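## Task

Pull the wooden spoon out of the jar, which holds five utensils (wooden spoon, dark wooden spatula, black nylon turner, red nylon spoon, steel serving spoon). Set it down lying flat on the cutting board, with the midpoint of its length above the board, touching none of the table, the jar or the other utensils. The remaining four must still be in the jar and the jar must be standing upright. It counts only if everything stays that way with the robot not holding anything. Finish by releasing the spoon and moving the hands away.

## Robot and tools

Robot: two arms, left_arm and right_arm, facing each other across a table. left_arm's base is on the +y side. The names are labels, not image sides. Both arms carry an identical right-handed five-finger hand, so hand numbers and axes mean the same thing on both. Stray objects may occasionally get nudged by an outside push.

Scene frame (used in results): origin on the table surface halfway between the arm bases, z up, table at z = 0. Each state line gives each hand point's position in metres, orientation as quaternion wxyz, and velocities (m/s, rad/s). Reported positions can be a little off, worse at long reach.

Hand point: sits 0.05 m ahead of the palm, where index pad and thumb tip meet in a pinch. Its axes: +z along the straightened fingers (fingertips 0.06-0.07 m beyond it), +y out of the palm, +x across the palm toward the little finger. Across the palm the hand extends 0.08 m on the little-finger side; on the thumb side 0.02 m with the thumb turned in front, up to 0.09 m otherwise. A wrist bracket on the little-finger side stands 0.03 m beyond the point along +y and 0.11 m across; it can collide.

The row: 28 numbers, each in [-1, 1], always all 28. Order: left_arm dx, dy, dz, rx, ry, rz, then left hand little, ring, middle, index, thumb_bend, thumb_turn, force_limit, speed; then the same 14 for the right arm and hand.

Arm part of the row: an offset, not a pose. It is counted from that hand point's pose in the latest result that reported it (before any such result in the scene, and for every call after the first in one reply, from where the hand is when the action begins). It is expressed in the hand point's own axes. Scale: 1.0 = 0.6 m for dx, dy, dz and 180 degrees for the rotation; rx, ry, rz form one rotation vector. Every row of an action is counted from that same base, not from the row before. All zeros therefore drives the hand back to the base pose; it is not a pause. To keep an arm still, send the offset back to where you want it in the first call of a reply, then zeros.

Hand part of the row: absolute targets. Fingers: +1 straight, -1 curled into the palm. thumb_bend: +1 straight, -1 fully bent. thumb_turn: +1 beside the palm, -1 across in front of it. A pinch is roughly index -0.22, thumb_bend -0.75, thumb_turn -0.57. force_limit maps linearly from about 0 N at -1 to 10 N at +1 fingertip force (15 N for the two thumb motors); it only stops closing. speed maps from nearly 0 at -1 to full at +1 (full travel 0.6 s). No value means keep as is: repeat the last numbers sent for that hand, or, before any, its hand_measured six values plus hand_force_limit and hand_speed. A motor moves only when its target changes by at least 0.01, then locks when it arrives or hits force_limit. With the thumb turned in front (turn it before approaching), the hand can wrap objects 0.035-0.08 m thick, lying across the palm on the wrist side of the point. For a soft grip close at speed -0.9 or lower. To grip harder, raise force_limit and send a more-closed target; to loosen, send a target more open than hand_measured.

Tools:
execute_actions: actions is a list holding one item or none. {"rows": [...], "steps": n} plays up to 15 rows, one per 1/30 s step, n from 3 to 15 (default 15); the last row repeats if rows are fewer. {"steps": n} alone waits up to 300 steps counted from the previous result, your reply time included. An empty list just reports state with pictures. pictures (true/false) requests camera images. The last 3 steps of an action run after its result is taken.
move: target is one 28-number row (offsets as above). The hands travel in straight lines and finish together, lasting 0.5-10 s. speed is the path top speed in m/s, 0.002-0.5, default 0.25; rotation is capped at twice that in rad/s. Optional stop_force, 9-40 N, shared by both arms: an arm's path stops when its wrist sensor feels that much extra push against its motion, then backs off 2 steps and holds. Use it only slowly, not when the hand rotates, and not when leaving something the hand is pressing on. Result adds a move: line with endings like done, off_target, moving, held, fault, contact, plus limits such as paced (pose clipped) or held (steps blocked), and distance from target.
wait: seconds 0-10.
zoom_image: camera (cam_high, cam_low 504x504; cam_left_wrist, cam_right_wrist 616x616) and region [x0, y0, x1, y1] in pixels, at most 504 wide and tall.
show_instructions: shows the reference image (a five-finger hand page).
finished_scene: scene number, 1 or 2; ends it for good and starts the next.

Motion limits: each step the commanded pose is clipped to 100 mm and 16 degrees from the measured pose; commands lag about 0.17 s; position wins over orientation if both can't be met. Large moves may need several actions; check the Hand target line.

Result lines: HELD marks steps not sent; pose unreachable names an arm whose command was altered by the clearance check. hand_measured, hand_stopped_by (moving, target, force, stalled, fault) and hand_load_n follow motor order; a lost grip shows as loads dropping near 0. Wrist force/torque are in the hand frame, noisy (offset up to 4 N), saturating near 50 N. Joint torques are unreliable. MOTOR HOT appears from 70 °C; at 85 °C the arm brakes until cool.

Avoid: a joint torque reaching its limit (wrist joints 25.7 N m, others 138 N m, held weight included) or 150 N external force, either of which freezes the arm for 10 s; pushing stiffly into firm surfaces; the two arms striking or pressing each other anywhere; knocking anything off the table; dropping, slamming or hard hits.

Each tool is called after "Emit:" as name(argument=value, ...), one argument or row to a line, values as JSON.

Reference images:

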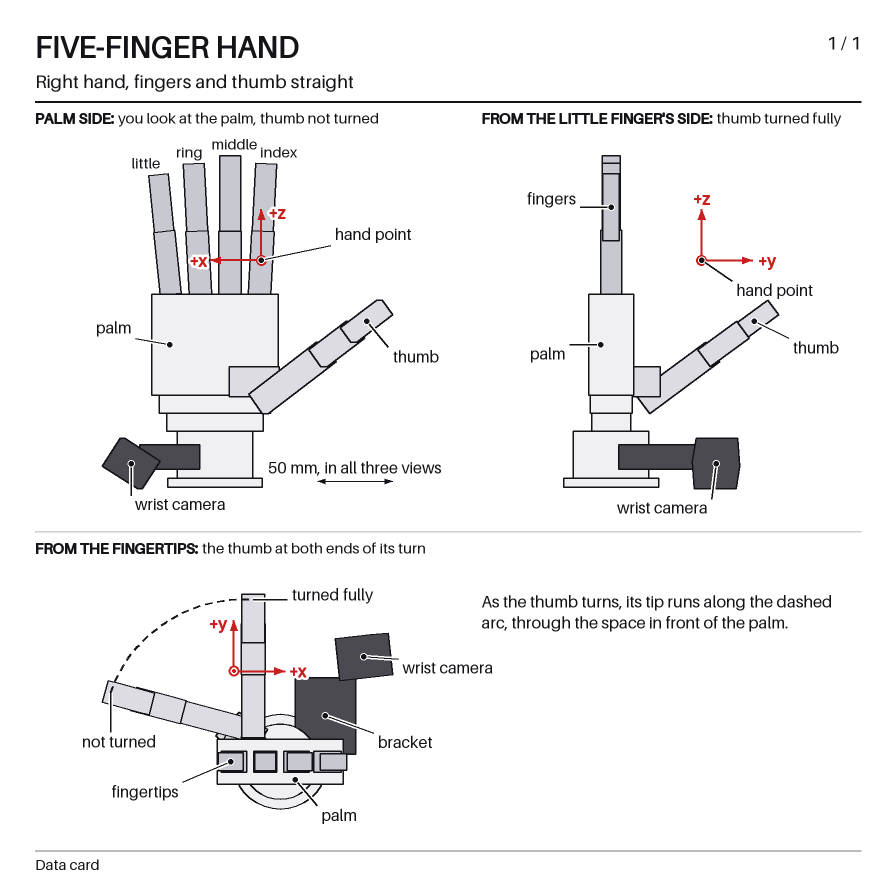

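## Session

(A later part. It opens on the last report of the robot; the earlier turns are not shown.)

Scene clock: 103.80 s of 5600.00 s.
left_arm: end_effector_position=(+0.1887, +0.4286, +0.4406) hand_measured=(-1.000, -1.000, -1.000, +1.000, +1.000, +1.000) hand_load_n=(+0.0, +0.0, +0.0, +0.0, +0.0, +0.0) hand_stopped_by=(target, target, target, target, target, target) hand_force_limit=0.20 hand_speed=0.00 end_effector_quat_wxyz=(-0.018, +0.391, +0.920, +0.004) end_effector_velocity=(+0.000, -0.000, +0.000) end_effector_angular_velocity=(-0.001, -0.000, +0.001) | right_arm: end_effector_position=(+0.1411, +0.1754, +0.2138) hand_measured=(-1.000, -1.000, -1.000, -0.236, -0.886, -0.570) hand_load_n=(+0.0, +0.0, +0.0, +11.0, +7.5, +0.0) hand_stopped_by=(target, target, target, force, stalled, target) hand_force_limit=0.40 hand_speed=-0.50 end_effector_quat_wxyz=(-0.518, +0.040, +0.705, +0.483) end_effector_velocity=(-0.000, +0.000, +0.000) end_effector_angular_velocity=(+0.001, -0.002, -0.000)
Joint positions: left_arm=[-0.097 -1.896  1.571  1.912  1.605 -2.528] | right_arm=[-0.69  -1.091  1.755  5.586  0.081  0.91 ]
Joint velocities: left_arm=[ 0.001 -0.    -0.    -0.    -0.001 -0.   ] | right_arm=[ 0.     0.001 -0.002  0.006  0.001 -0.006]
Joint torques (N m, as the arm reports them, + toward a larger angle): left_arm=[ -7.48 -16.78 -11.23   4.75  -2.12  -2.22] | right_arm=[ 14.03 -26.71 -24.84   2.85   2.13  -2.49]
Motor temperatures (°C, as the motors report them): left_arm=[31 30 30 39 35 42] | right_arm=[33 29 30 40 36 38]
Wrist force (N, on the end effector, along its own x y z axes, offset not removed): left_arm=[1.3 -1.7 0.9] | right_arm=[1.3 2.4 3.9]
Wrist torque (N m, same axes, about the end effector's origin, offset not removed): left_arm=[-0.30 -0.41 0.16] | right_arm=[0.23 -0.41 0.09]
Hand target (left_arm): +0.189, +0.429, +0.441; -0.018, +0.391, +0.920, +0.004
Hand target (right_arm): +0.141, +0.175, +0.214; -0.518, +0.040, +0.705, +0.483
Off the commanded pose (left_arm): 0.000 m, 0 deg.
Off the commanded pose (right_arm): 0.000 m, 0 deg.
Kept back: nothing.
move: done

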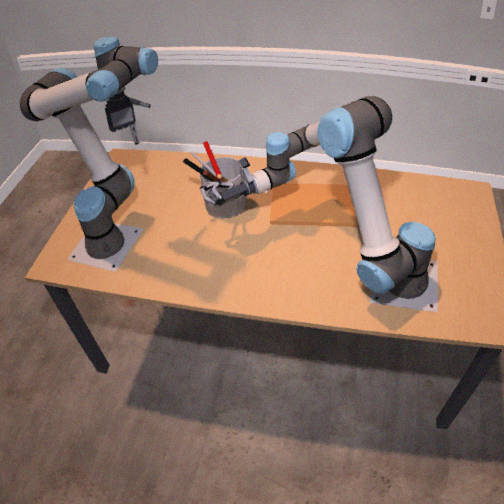

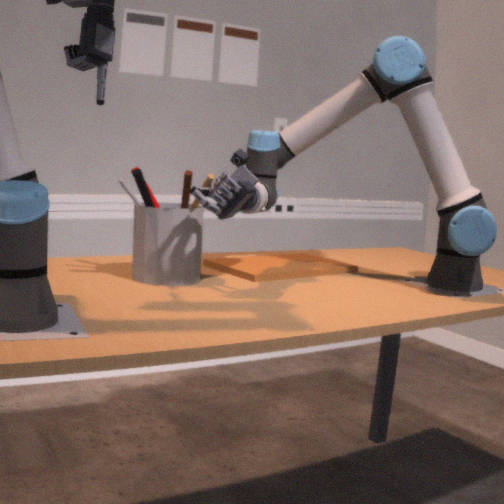

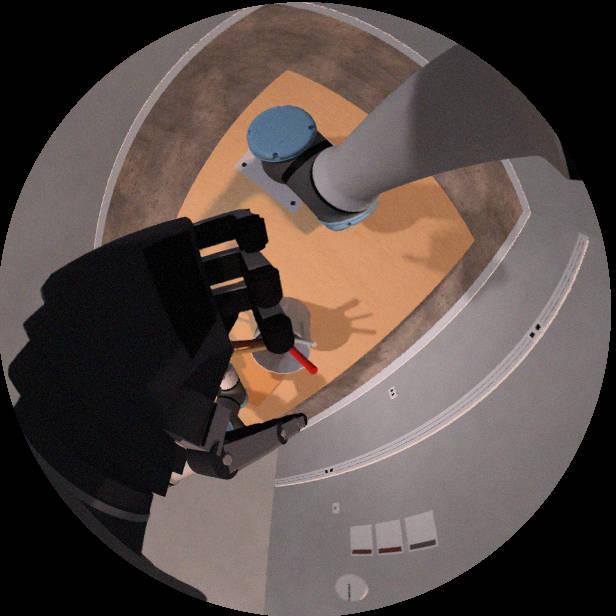

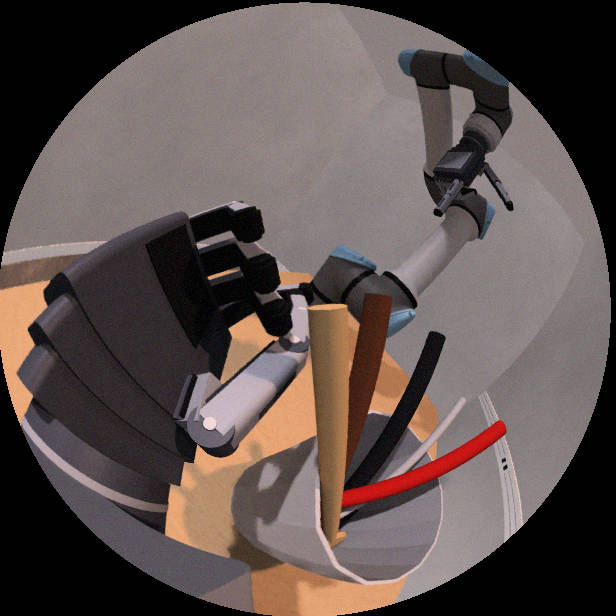

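Emit:
move(
  target=[0,0,0,0,0,0,-1,-1,-1,1,1,1,0.2,0, 0,-0.01,-0.075,0,0,0,-1,-1,-1,0.3,-0.3,-0.57,0.4,0],
  speed=0.03,
)

Emit:
zoom_image(
  camera="cam_right_wrist",
  region=[220,240,420,400],
)

Emit:
zoom_image(
  camera="cam_high",
  region=[170,130,310,240],
)

Scene clock: 105.97 s of 5600.00 s.
left_arm: end_effector_position=(+0.1887, +0.4286, +0.4406) hand_measured=(-1.000, -1.000, -1.000, +1.000, +1.000, +1.000) hand_load_n=(+0.0, +0.0, +0.0, +0.0, +0.0, +0.0) hand_stopped_by=(target, target, target, target, target, target) hand_force_limit=0.20 hand_speed=0.00 end_effector_quat_wxyz=(-0.018, +0.391, +0.920, +0.004) end_effector_velocity=(-0.000, -0.000, -0.000) end_effector_angular_velocity=(+0.001, -0.000, +0.001) | right_arm: end_effector_position=(+0.1687, +0.1400, +0.2099) hand_measured=(-1.000, -1.000, -1.000, +0.300, -0.300, -0.570) hand_load_n=(+0.0, +0.0, +0.0, +0.0, +0.0, +0.0) hand_stopped_by=(target, target, target, target, target, target) hand_force_limit=0.40 hand_speed=0.00 end_effector_quat_wxyz=(-0.517, +0.040, +0.706, +0.482) end_effector_velocity=(+0.001, -0.002, -0.000) end_effector_angular_velocity=(+0.000, -0.000, -0.001)
Joint positions: left_arm=[-0.097 -1.896  1.571  1.912  1.605 -2.528] | right_arm=[-0.779 -1.12   1.812  5.559 -0.008  0.909]
Joint velocities: left_arm=[-0.001  0.     0.     0.     0.    -0.002] | right_arm=[-0.005  0.    -0.     0.018 -0.004 -0.019]
Joint torques (N m, as the arm reports them, + toward a larger angle): left_arm=[ -7.14 -16.93 -11.93   4.73  -2.06  -2.26] | right_arm=[-13.39 -35.55 -12.54   2.64  -2.15  -3.1 ]
Motor temperatures (°C, as the motors report them): left_arm=[31 30 30 39 35 42] | right_arm=[33 29 30 40 36 38]
Wrist force (N, on the end effector, along its own x y z axes, offset not removed): left_arm=[0.4 -1.2 -0.1] | right_arm=[1.3 2.1 0.9]
Wrist torque (N m, same axes, about the end effector's origin, offset not removed): left_arm=[-0.15 -0.30 0.08] | right_arm=[0.40 -0.34 0.14]
Hand target (left_arm): +0.189, +0.429, +0.441; -0.018, +0.391, +0.920, +0.004
Hand target (right_arm): +0.169, +0.140, +0.210; -0.517, +0.040, +0.706, +0.482
Off the commanded pose (left_arm): 0.000 m, 0 deg.
Off the commanded pose (right_arm): 0.000 m, 0 deg.
Kept back: nothing.
move: done

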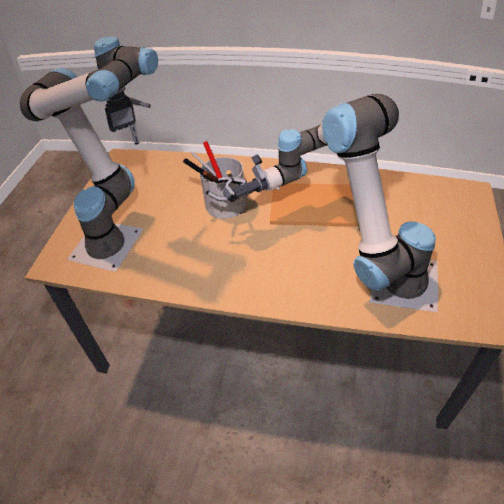

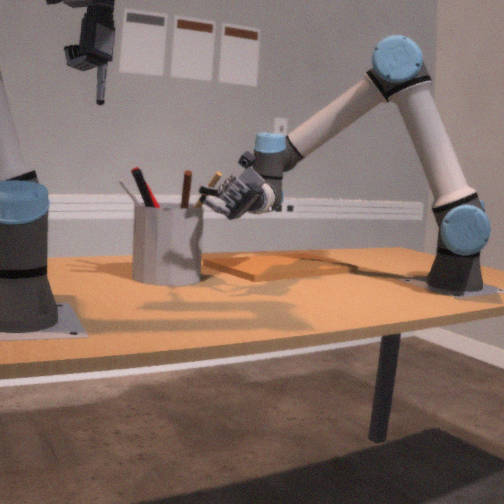

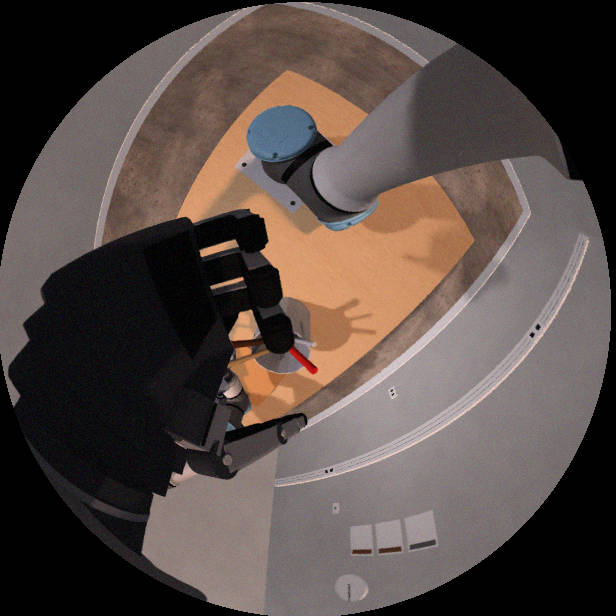

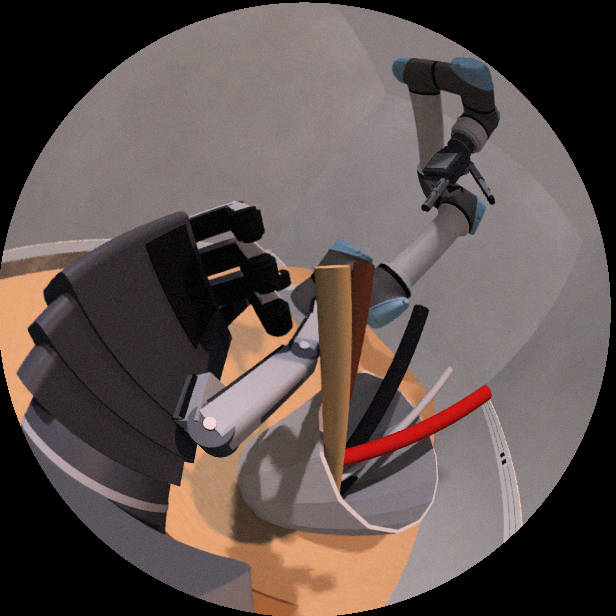

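Region (220, 240, 420, 400) of cam_right_wrist's 616x616 image, scaled by 2.520, with more detail than that image has; it fills the top 403 rows of this view, and the rest is white.

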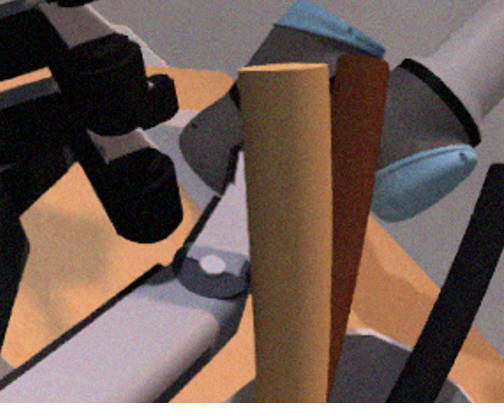

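Region (170, 130, 310, 240) of cam_high's 504x504 image, scaled by 3.600, with more detail than that image has; it fills the top 396 rows of this view, and the rest is white.

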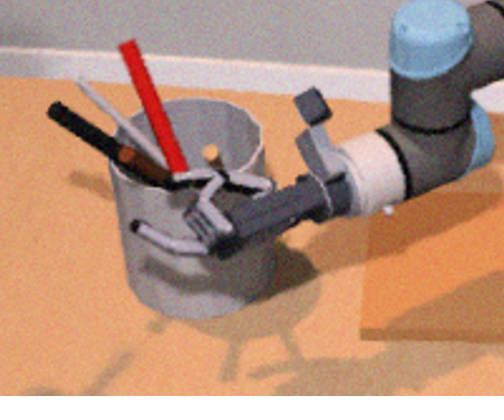

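Emit:
move(
  target=[0,0,0,0,0,0,-1,-1,-1,1,1,1,0.2,0, 0,0,-0.06,0,0,0,-1,-1,-1,0.3,-0.3,-0.57,0.4,0],
  speed=0.03,
)

Emit:
move(
  target=[0,0,0,0,0,0,-1,-1,-1,1,1,1,0.2,0, 0,0.03,0,0,0,0,-1,-1,-1,0.3,-0.3,-0.57,0.4,0],
  speed=0.03,
)

Emit:
zoom_image(
  camera="cam_high",
  region=[170,130,310,240],
)

Scene clock: 107.80 s of 5600.00 s.
left_arm: end_effector_position=(+0.1887, +0.4286, +0.4406) hand_measured=(-1.000, -1.000, -1.000, +1.000, +1.000, +1.000) hand_load_n=(+0.0, +0.0, +0.0, +0.0, +0.0, +0.0) hand_stopped_by=(target, target, target, target, target, target) hand_force_limit=0.20 hand_speed=0.00 end_effector_quat_wxyz=(-0.018, +0.391, +0.920, +0.004) end_effector_velocity=(-0.000, +0.000, +0.000) end_effector_angular_velocity=(+0.000, +0.001, +0.001) | right_arm: end_effector_position=(+0.1933, +0.1143, +0.2099) hand_measured=(-1.000, -1.000, -1.000, +0.300, -0.300, -0.570) hand_load_n=(+0.0, +0.0, +0.0, +0.0, +0.0, +0.0) hand_stopped_by=(target, target, target, target, target, target) hand_force_limit=0.40 hand_speed=0.00 end_effector_quat_wxyz=(-0.517, +0.040, +0.706, +0.482) end_effector_velocity=(+0.001, -0.002, +0.000) end_effector_angular_velocity=(-0.000, +0.001, +0.000)
Joint positions: left_arm=[-0.097 -1.896  1.571  1.912  1.605 -2.528] | right_arm=[-0.852 -1.131  1.829  5.578 -0.082  0.884]
Joint velocities: left_arm=[ 0.    -0.    -0.     0.001  0.001 -0.001] | right_arm=[-0.005 -0.     0.     0.009 -0.005 -0.008]
Joint torques (N m, as the arm reports them, + toward a larger angle): left_arm=[ -7.32 -17.2  -11.29   4.77  -2.14  -2.32] | right_arm=[-13.18 -32.12 -12.23   2.93  -2.39  -2.73]
Motor temperatures (°C, as the motors report them): left_arm=[31 30 30 39 35 42] | right_arm=[33 29 30 40 36 38]
Wrist force (N, on the end effector, along its own x y z axes, offset not removed): left_arm=[0.1 -1.7 1.0] | right_arm=[1.9 2.0 2.7]
Wrist torque (N m, same axes, about the end effector's origin, offset not removed): left_arm=[-0.25 -0.28 0.06] | right_arm=[0.32 -0.38 0.17]
Hand target (left_arm): +0.189, +0.429, +0.441; -0.018, +0.391, +0.920, +0.004
Hand target (right_arm): +0.194, +0.114, +0.210; -0.517, +0.040, +0.706, +0.482
Off the commanded pose (left_arm): 0.000 m, 0 deg.
Off the commanded pose (right_arm): 0.000 m, 0 deg.
Kept back: nothing.
move: done

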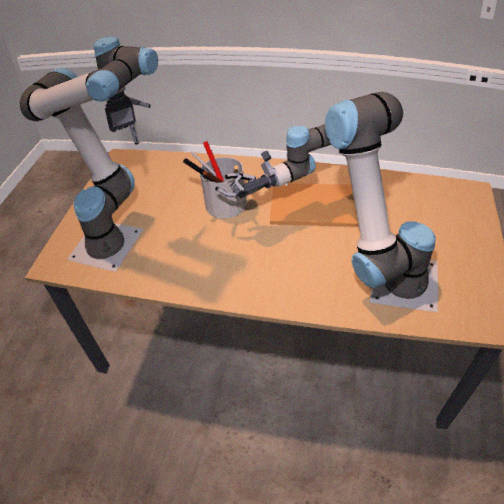

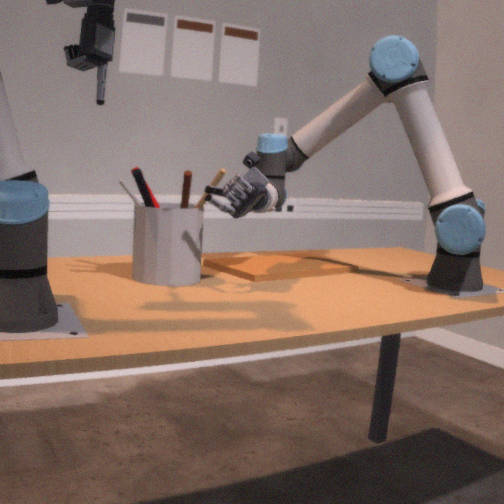

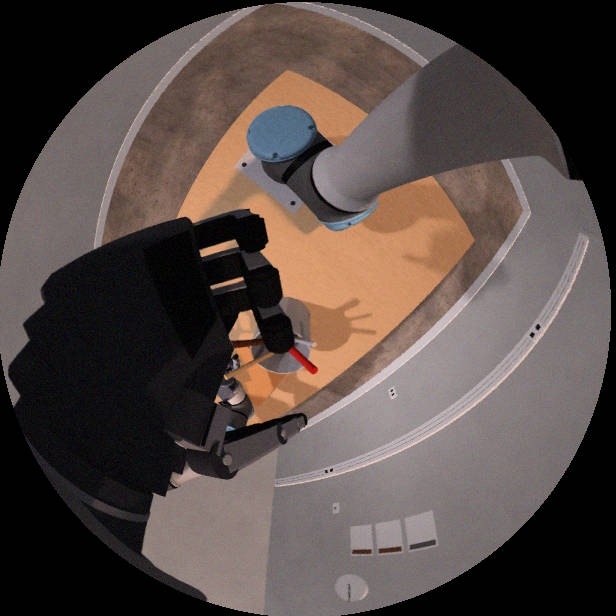

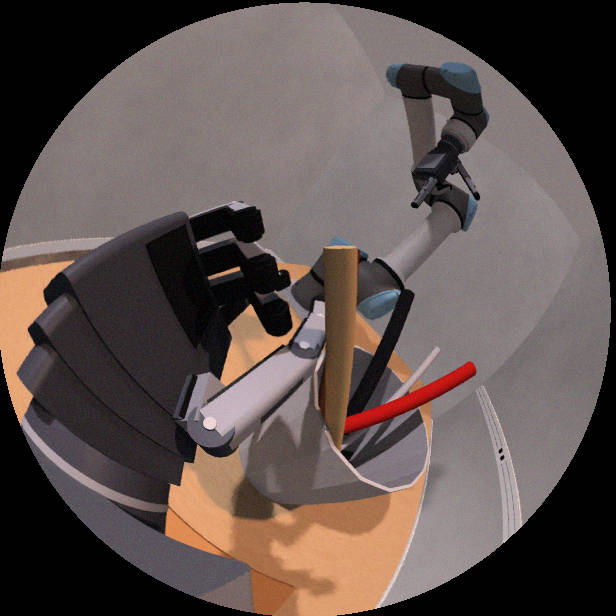

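Scene clock: 108.77 s of 5600.00 s.
left_arm: end_effector_position=(+0.1887, +0.4286, +0.4406) hand_measured=(-1.000, -1.000, -1.000, +1.000, +1.000, +1.000) hand_load_n=(+0.0, +0.0, +0.0, +0.0, +0.0, +0.0) hand_stopped_by=(target, target, target, target, target, target) hand_force_limit=0.20 hand_speed=0.00 end_effector_quat_wxyz=(-0.018, +0.391, +0.920, +0.004) end_effector_velocity=(+0.000, +0.000, +0.000) end_effector_angular_velocity=(-0.002, -0.000, +0.002) | right_arm: end_effector_position=(+0.2031, +0.1236, +0.2212) hand_measured=(-1.000, -1.000, -1.000, +0.300, -0.300, -0.570) hand_load_n=(+0.0, +0.0, +0.0, +0.0, +0.0, +0.0) hand_stopped_by=(target, target, target, target, target, target) hand_force_limit=0.40 hand_speed=0.00 end_effector_quat_wxyz=(-0.517, +0.040, +0.706, +0.482) end_effector_velocity=(+0.002, +0.002, +0.002) end_effector_angular_velocity=(+0.002, -0.000, -0.000)
Joint positions: left_arm=[-0.097 -1.896  1.571  1.912  1.605 -2.528] | right_arm=[-0.85  -1.124  1.78   5.611 -0.079  0.892]
Joint velocities: left_arm=[ 0.001 -0.001 -0.    -0.    -0.001 -0.001] | right_arm=[-0.     0.006 -0.015  0.028  0.    -0.021]
Joint torques (N m, as the arm reports them, + toward a larger angle): left_arm=[ -7.19 -16.99 -11.4    4.63  -2.11  -2.32] | right_arm=[ 15.3  -23.68 -25.04   2.39   1.89  -2.22]
Motor temperatures (°C, as the motors report them): left_arm=[31 30 30 39 35 42] | right_arm=[33 29 30 40 36 38]
Wrist force (N, on the end effector, along its own x y z axes, offset not removed): left_arm=[1.3 -1.2 1.1] | right_arm=[1.3 1.1 2.8]
Wrist torque (N m, same axes, about the end effector's origin, offset not removed): left_arm=[-0.21 -0.45 0.15] | right_arm=[0.12 -0.39 0.02]
Hand target (left_arm): +0.189, +0.429, +0.441; -0.018, +0.391, +0.920, +0.004
Hand target (right_arm): +0.203, +0.124, +0.221; -0.517, +0.040, +0.706, +0.482
Off the commanded pose (left_arm): 0.000 m, 0 deg.
Off the commanded pose (right_arm): 0.000 m, 0 deg.
Kept back: nothing.
move: done

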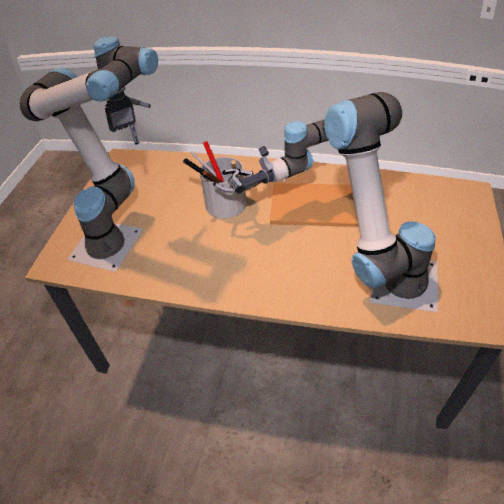

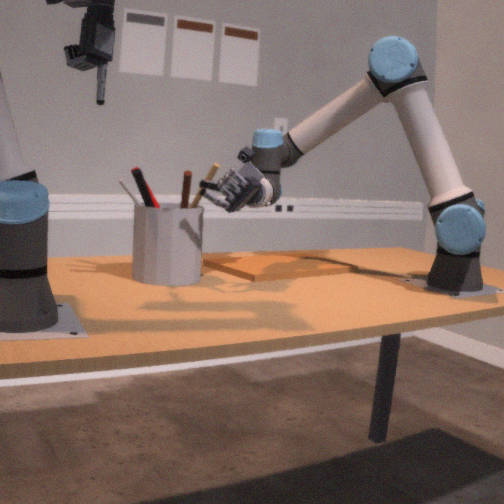

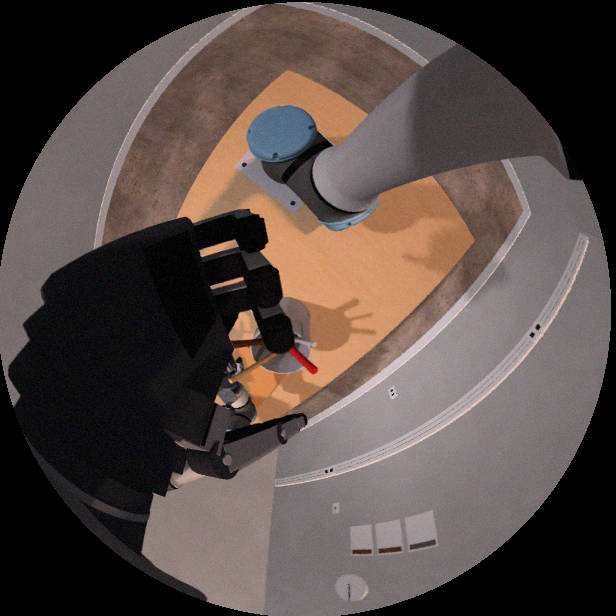

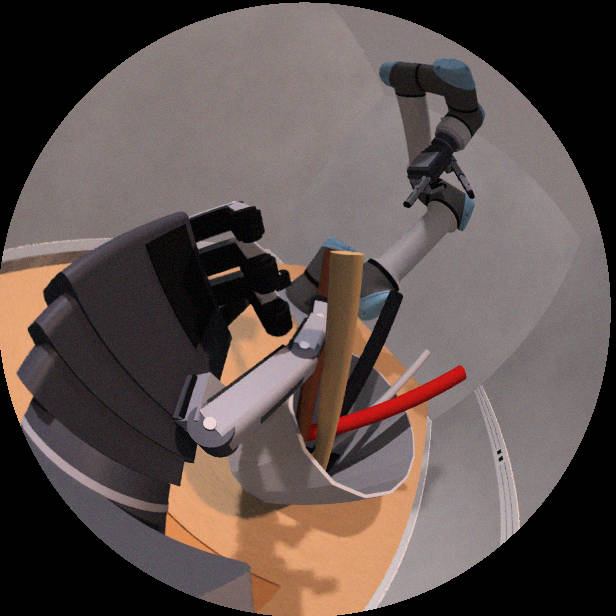

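Region (170, 130, 310, 240) of cam_high's 504x504 image, scaled by 3.600, with more detail than that image has; it fills the top 396 rows of this view, and the rest is white.

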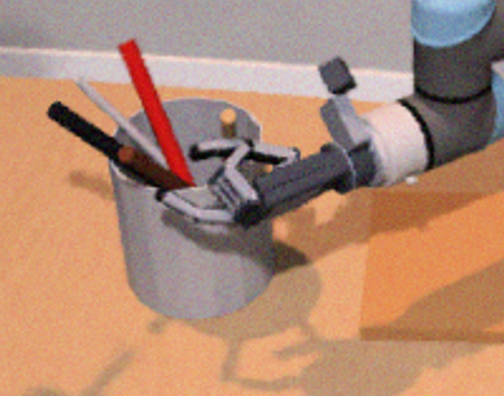

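Emit:
move(
  target=[0,0,0,0,0,0,-1,-1,-1,1,1,1,0.2,0, 0.05,-0.05,-0.12,0,0,0,-1,-1,-1,0.3,-0.3,-0.57,0.4,0],
  speed=0.05,
)

Emit:
zoom_image(
  camera="cam_left_wrist",
  region=[180,300,360,460],
)

Emit:
zoom_image(
  camera="cam_high",
  region=[170,130,310,240],
)

Emit:
zoom_image(
  camera="cam_low",
  region=[100,140,290,300],
)

Scene clock: 111.13 s of 5600.00 s.
left_arm: end_effector_position=(+0.1887, +0.4286, +0.4406) hand_measured=(-1.000, -1.000, -1.000, +1.000, +1.000, +1.000) hand_load_n=(+0.0, +0.0, +0.0, +0.0, +0.0, +0.0) hand_stopped_by=(target, target, target, target, target, target) hand_force_limit=0.20 hand_speed=0.00 end_effector_quat_wxyz=(-0.018, +0.391, +0.920, +0.004) end_effector_velocity=(+0.000, +0.000, -0.000) end_effector_angular_velocity=(+0.003, -0.001, +0.000) | right_arm: end_effector_position=(+0.2224, +0.0428, +0.2250) hand_measured=(-1.000, -1.000, -1.000, +0.300, -0.300, -0.570) hand_load_n=(+0.0, +0.0, +0.0, +0.0, +0.0, +0.0) hand_stopped_by=(target, target, target, target, target, target) hand_force_limit=0.40 hand_speed=0.00 end_effector_quat_wxyz=(-0.517, +0.040, +0.706, +0.482) end_effector_velocity=(+0.001, -0.002, +0.000) end_effector_angular_velocity=(-0.000, -0.000, -0.001)
Joint positions: left_arm=[-0.097 -1.896  1.571  1.912  1.605 -2.528] | right_arm=[-1.015 -1.227  1.926  5.579 -0.244  0.882]
Joint velocities: left_arm=[ 0.001  0.001  0.001  0.001 -0.     0.   ] | right_arm=[-0.005 -0.003  0.005 -0.002 -0.005  0.001]
Joint torques (N m, as the arm reports them, + toward a larger angle): left_arm=[ -7.02 -16.46 -11.53   4.57  -2.09  -2.22] | right_arm=[-12.98 -38.19  -5.58  -2.19  -1.84   2.85]
Motor temperatures (°C, as the motors report them): left_arm=[31 30 30 39 35 42] | right_arm=[33 29 30 40 36 38]
Wrist force (N, on the end effector, along its own x y z axes, offset not removed): left_arm=[-0.3 -1.3 0.7] | right_arm=[1.3 4.0 1.6]
Wrist torque (N m, same axes, about the end effector's origin, offset not removed): left_arm=[-0.24 -0.17 0.06] | right_arm=[0.71 -0.35 0.14]
Hand target (left_arm): +0.189, +0.429, +0.441; -0.018, +0.391, +0.920, +0.004
Hand target (right_arm): +0.222, +0.042, +0.225; -0.517, +0.040, +0.706, +0.482
Off the commanded pose (left_arm): 0.000 m, 0 deg.
Off the commanded pose (right_arm): 0.000 m, 0 deg.
Kept back: nothing.
move: done

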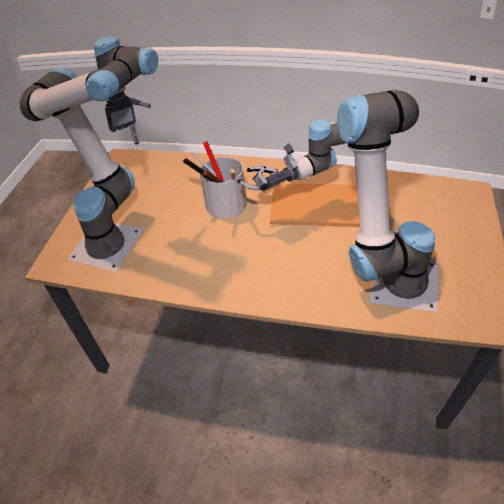

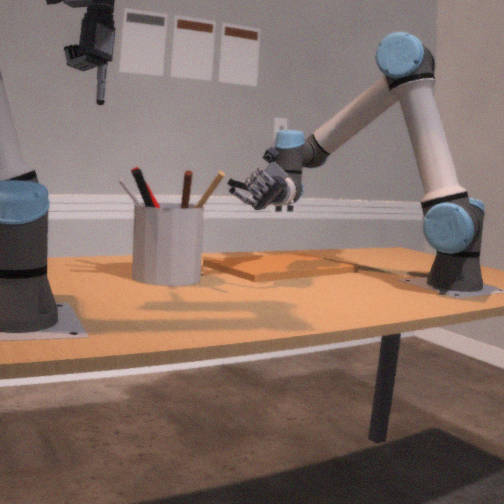

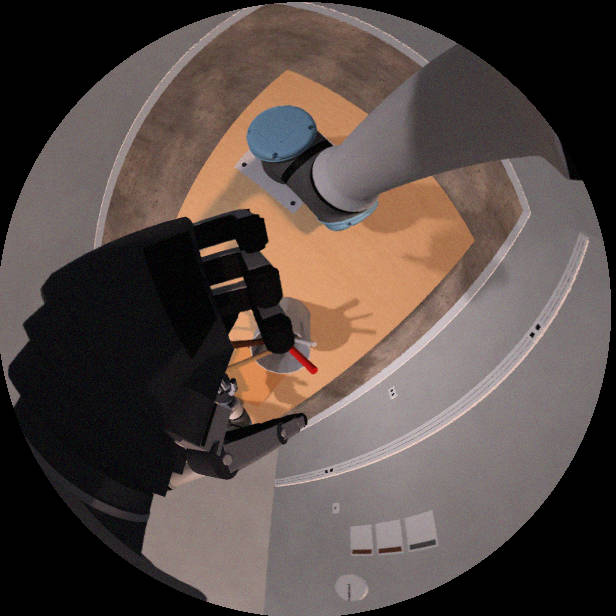

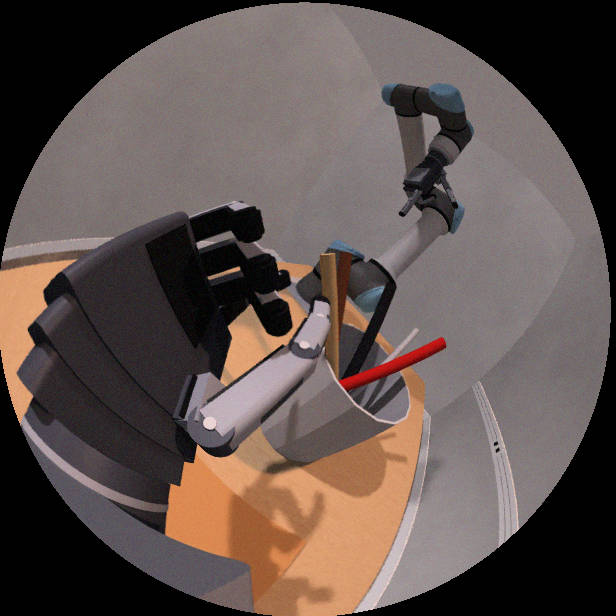

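Region (180, 300, 360, 460) of cam_left_wrist's 616x616 image, scaled by 2.800, with more detail than that image has.

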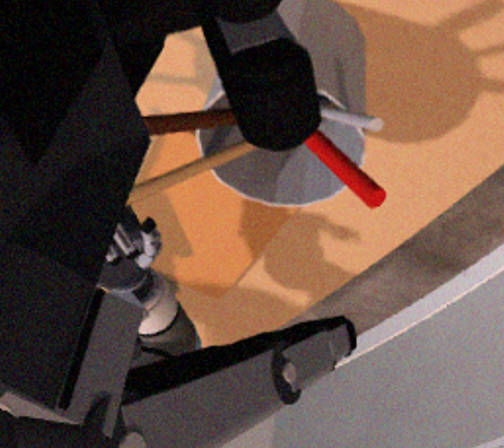

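Region (170, 130, 310, 240) of cam_high's 504x504 image, scaled by 3.600, with more detail than that image has; it fills the top 396 rows of this view, and the rest is white.

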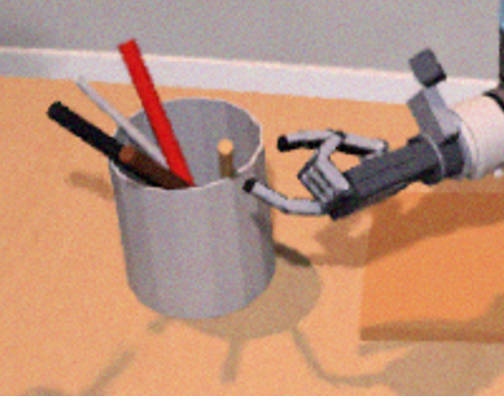

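Region (100, 140, 290, 300) of cam_low's 504x504 image, scaled by 2.653, with more detail than that image has; it fills the top 424 rows of this view, and the rest is white.

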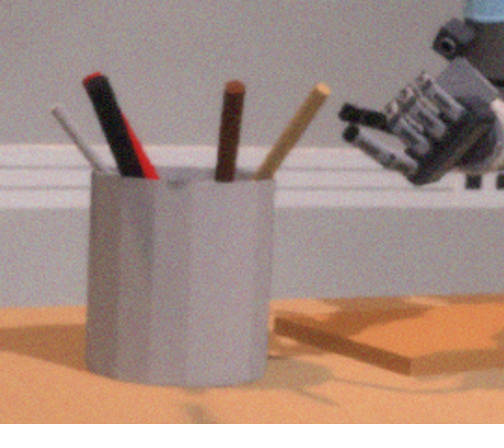

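Emit:
move(
  target=[0,0,0,0,0,0,-1,-1,-1,1,1,1,0.2,0, 0,0.045,0.05,0,0,0,-1,-1,-1,0.4,0,-0.57,0.4,0],
  speed=0.04,
)

Emit:
zoom_image(
  camera="cam_high",
  region=[170,130,310,240],
)

Emit:
zoom_image(
  camera="cam_right_wrist",
  region=[220,220,420,400],
)

Scene clock: 112.80 s of 5600.00 s.
left_arm: end_effector_position=(+0.1887, +0.4286, +0.4406) hand_measured=(-1.000, -1.000, -1.000, +1.000, +1.000, +1.000) hand_load_n=(+0.0, +0.0, +0.0, +0.0, +0.0, +0.0) hand_stopped_by=(target, target, target, target, target, target) hand_force_limit=0.20 hand_speed=0.00 end_effector_quat_wxyz=(-0.018, +0.391, +0.920, +0.004) end_effector_velocity=(+0.000, -0.000, -0.000) end_effector_angular_velocity=(+0.000, -0.001, +0.002) | right_arm: end_effector_position=(+0.2166, +0.0785, +0.2421) hand_measured=(-1.000, -1.000, -1.000, +0.400, +0.000, -0.570) hand_load_n=(+0.0, +0.0, +0.0, +0.0, +0.0, +0.0) hand_stopped_by=(target, target, target, target, target, target) hand_force_limit=0.40 hand_speed=0.00 end_effector_quat_wxyz=(-0.517, +0.040, +0.706, +0.482) end_effector_velocity=(-0.001, +0.002, +0.001) end_effector_angular_velocity=(+0.002, -0.000, +0.002)
Joint positions: left_arm=[-0.097 -1.896  1.571  1.912  1.605 -2.528] | right_arm=[-0.942 -1.208  1.842  5.64  -0.171  0.885]
Joint velocities: left_arm=[ 0.001  0.001  0.    -0.001 -0.001 -0.001] | right_arm=[ 0.005  0.003 -0.007  0.01   0.004 -0.007]
Joint torques (N m, as the arm reports them, + toward a larger angle): left_arm=[ -7.05 -16.84 -11.89   4.75  -2.17  -2.24] | right_arm=[ 16.38 -20.89 -24.69   3.16   1.5   -2.51]
Motor temperatures (°C, as the motors report them): left_arm=[31 30 30 39 35 42] | right_arm=[33 29 30 40 36 38]
Wrist force (N, on the end effector, along its own x y z axes, offset not removed): left_arm=[-0.7 -0.5 0.5] | right_arm=[1.3 3.9 2.7]
Wrist torque (N m, same axes, about the end effector's origin, offset not removed): left_arm=[-0.05 -0.18 0.01] | right_arm=[0.61 -0.41 0.14]
Hand target (left_arm): +0.189, +0.429, +0.441; -0.018, +0.391, +0.920, +0.004
Hand target (right_arm): +0.217, +0.079, +0.242; -0.517, +0.040, +0.706, +0.482
Off the commanded pose (left_arm): 0.000 m, 0 deg.
Off the commanded pose (right_arm): 0.000 m, 0 deg.
Kept back: nothing.
move: done

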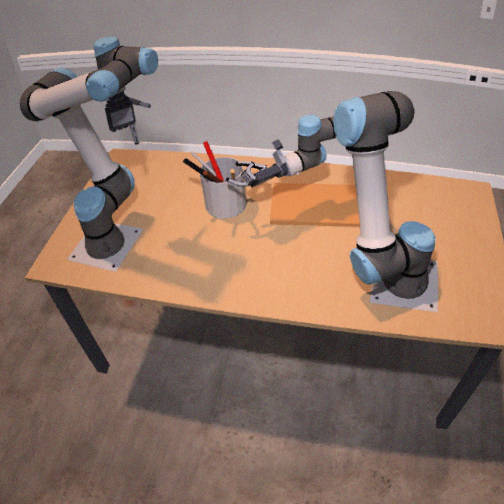

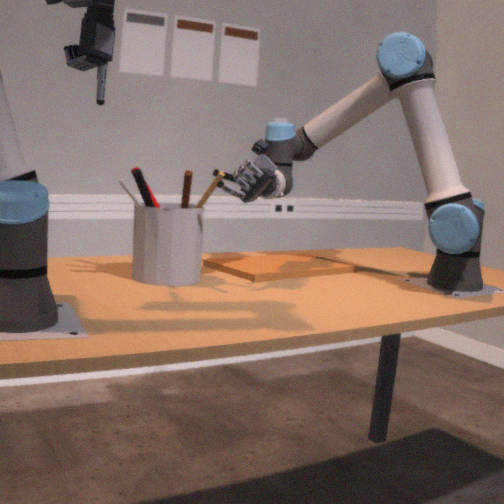

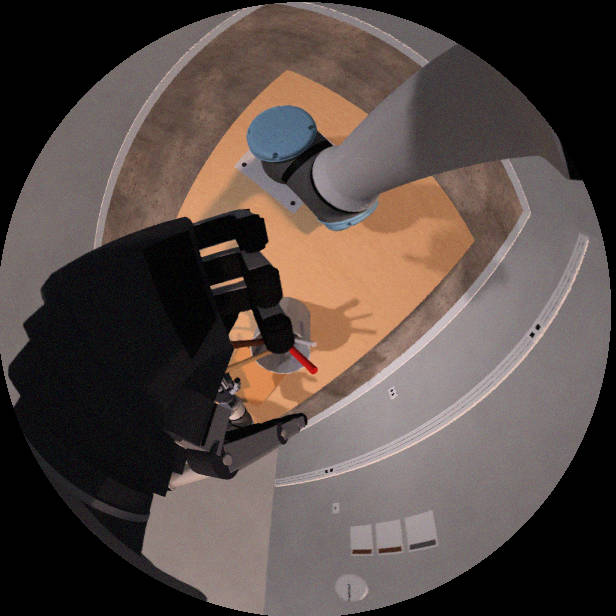

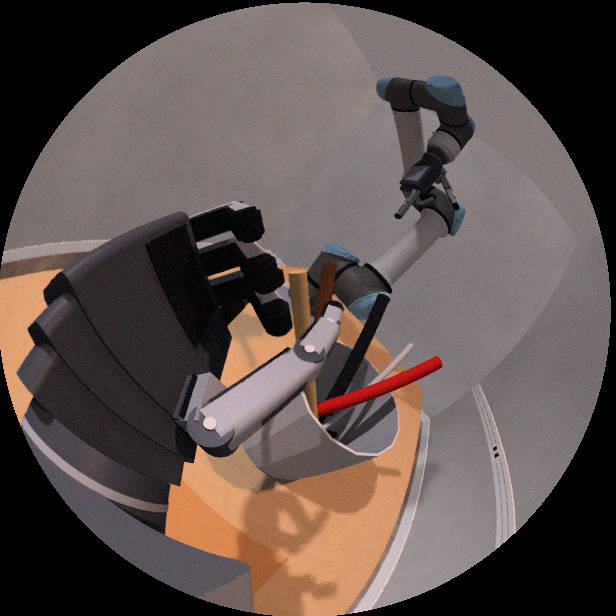

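Region (170, 130, 310, 240) of cam_high's 504x504 image, scaled by 3.600, with more detail than that image has; it fills the top 396 rows of this view, and the rest is white.

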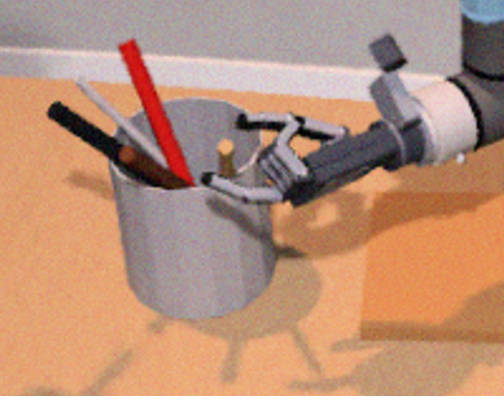

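Region (220, 220, 420, 400) of cam_right_wrist's 616x616 image, scaled by 2.520, with more detail than that image has; it fills the top 454 rows of this view, and the rest is white.

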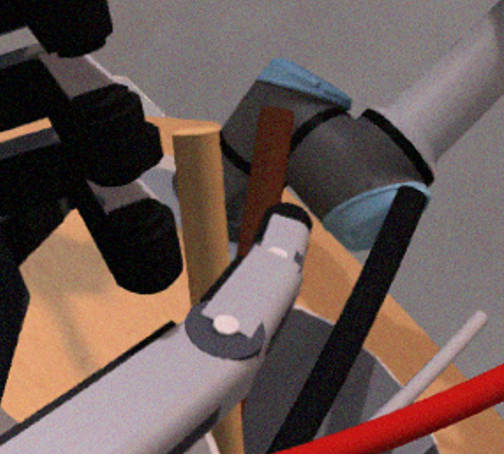

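Emit:
move(
  target=[0,0,0,0,0,0,-1,-1,-1,1,1,1,0.2,0, -0.02,0,0.05,0,0,0,-1,-1,-1,0.4,0,-0.57,0.4,0],
  speed=0.02,
)

Emit:
zoom_image(
  camera="cam_high",
  region=[170,130,310,240],
)

Emit:
zoom_image(
  camera="cam_right_wrist",
  region=[220,220,420,400],
)

Scene clock: 114.97 s of 5600.00 s.
left_arm: end_effector_position=(+0.1887, +0.4286, +0.4406) hand_measured=(-1.000, -1.000, -1.000, +1.000, +1.000, +1.000) hand_load_n=(+0.0, +0.0, +0.0, +0.0, +0.0, +0.0) hand_stopped_by=(target, target, target, target, target, target) hand_force_limit=0.20 hand_speed=0.00 end_effector_quat_wxyz=(-0.018, +0.391, +0.920, +0.004) end_effector_velocity=(+0.000, +0.000, +0.000) end_effector_angular_velocity=(-0.002, +0.000, -0.000) | right_arm: end_effector_position=(+0.2015, +0.1051, +0.2330) hand_measured=(-1.000, -1.000, -1.000, +0.400, +0.000, -0.570) hand_load_n=(+0.0, +0.0, +0.0, +0.0, +0.0, +0.0) hand_stopped_by=(target, target, target, target, target, target) hand_force_limit=0.40 hand_speed=0.00 end_effector_quat_wxyz=(-0.517, +0.040, +0.706, +0.482) end_effector_velocity=(-0.000, +0.002, -0.001) end_effector_angular_velocity=(+0.000, -0.000, -0.002)
Joint positions: left_arm=[-0.097 -1.896  1.571  1.912  1.605 -2.528] | right_arm=[-0.878 -1.172  1.818  5.625 -0.107  0.89 ]
Joint velocities: left_arm=[ 0.    -0.001 -0.    -0.    -0.     0.   ] | right_arm=[ 0.004  0.003 -0.002 -0.002  0.006  0.001]
Joint torques (N m, as the arm reports them, + toward a larger angle): left_arm=[ -6.74 -16.72 -11.23   4.71  -2.21  -2.27] | right_arm=[ 13.04 -24.1  -26.33  -2.17   2.     2.46]
Motor temperatures (°C, as the motors report them): left_arm=[31 30 30 39 35 42] | right_arm=[33 29 30 40 36 38]
Wrist force (N, on the end effector, along its own x y z axes, offset not removed): left_arm=[0.1 -2.3 0.7] | right_arm=[0.9 1.5 2.1]
Wrist torque (N m, same axes, about the end effector's origin, offset not removed): left_arm=[-0.33 -0.36 0.07] | right_arm=[0.17 -0.31 0.04]
Hand target (left_arm): +0.189, +0.429, +0.441; -0.018, +0.391, +0.920, +0.004
Hand target (right_arm): +0.201, +0.105, +0.233; -0.517, +0.040, +0.706, +0.482
Off the commanded pose (left_arm): 0.000 m, 0 deg.
Off the commanded pose (right_arm): 0.000 m, 0 deg.
Kept back: nothing.
move: done

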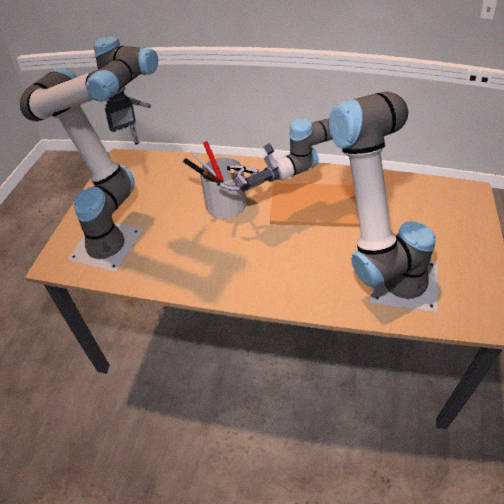

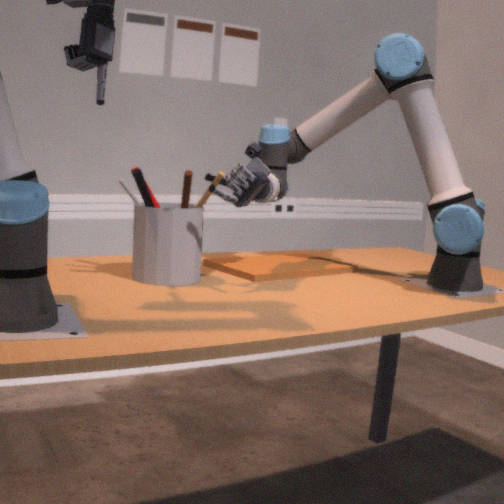

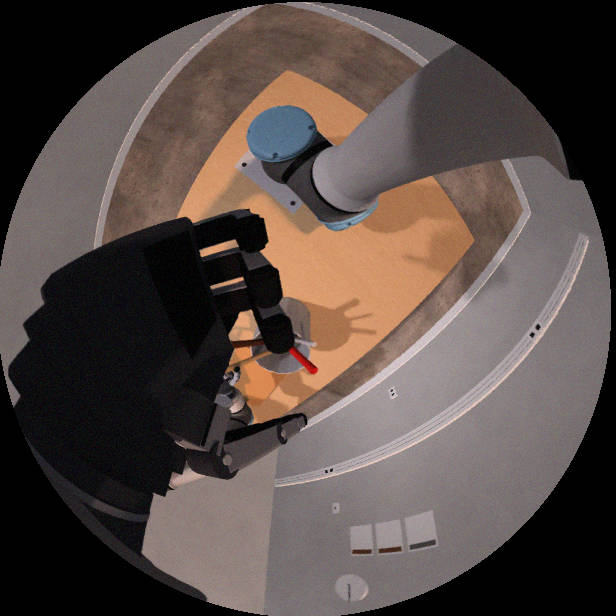

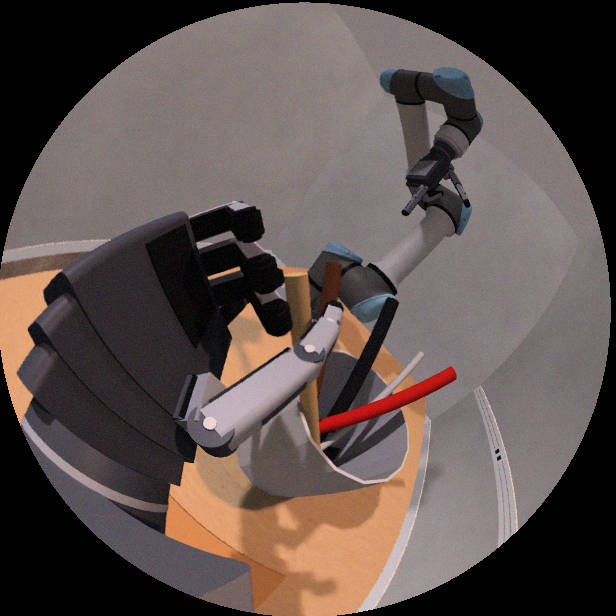

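Region (170, 130, 310, 240) of cam_high's 504x504 image, scaled by 3.600, with more detail than that image has; it fills the top 396 rows of this view, and the rest is white.

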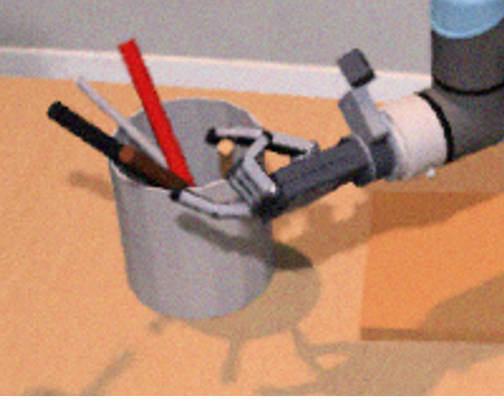

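Region (220, 220, 420, 400) of cam_right_wrist's 616x616 image, scaled by 2.520, with more detail than that image has; it fills the top 454 rows of this view, and the rest is white.

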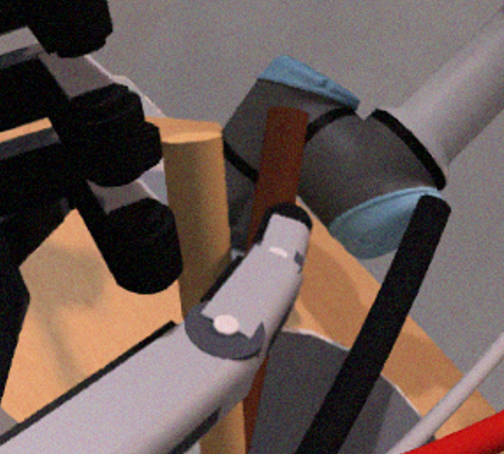

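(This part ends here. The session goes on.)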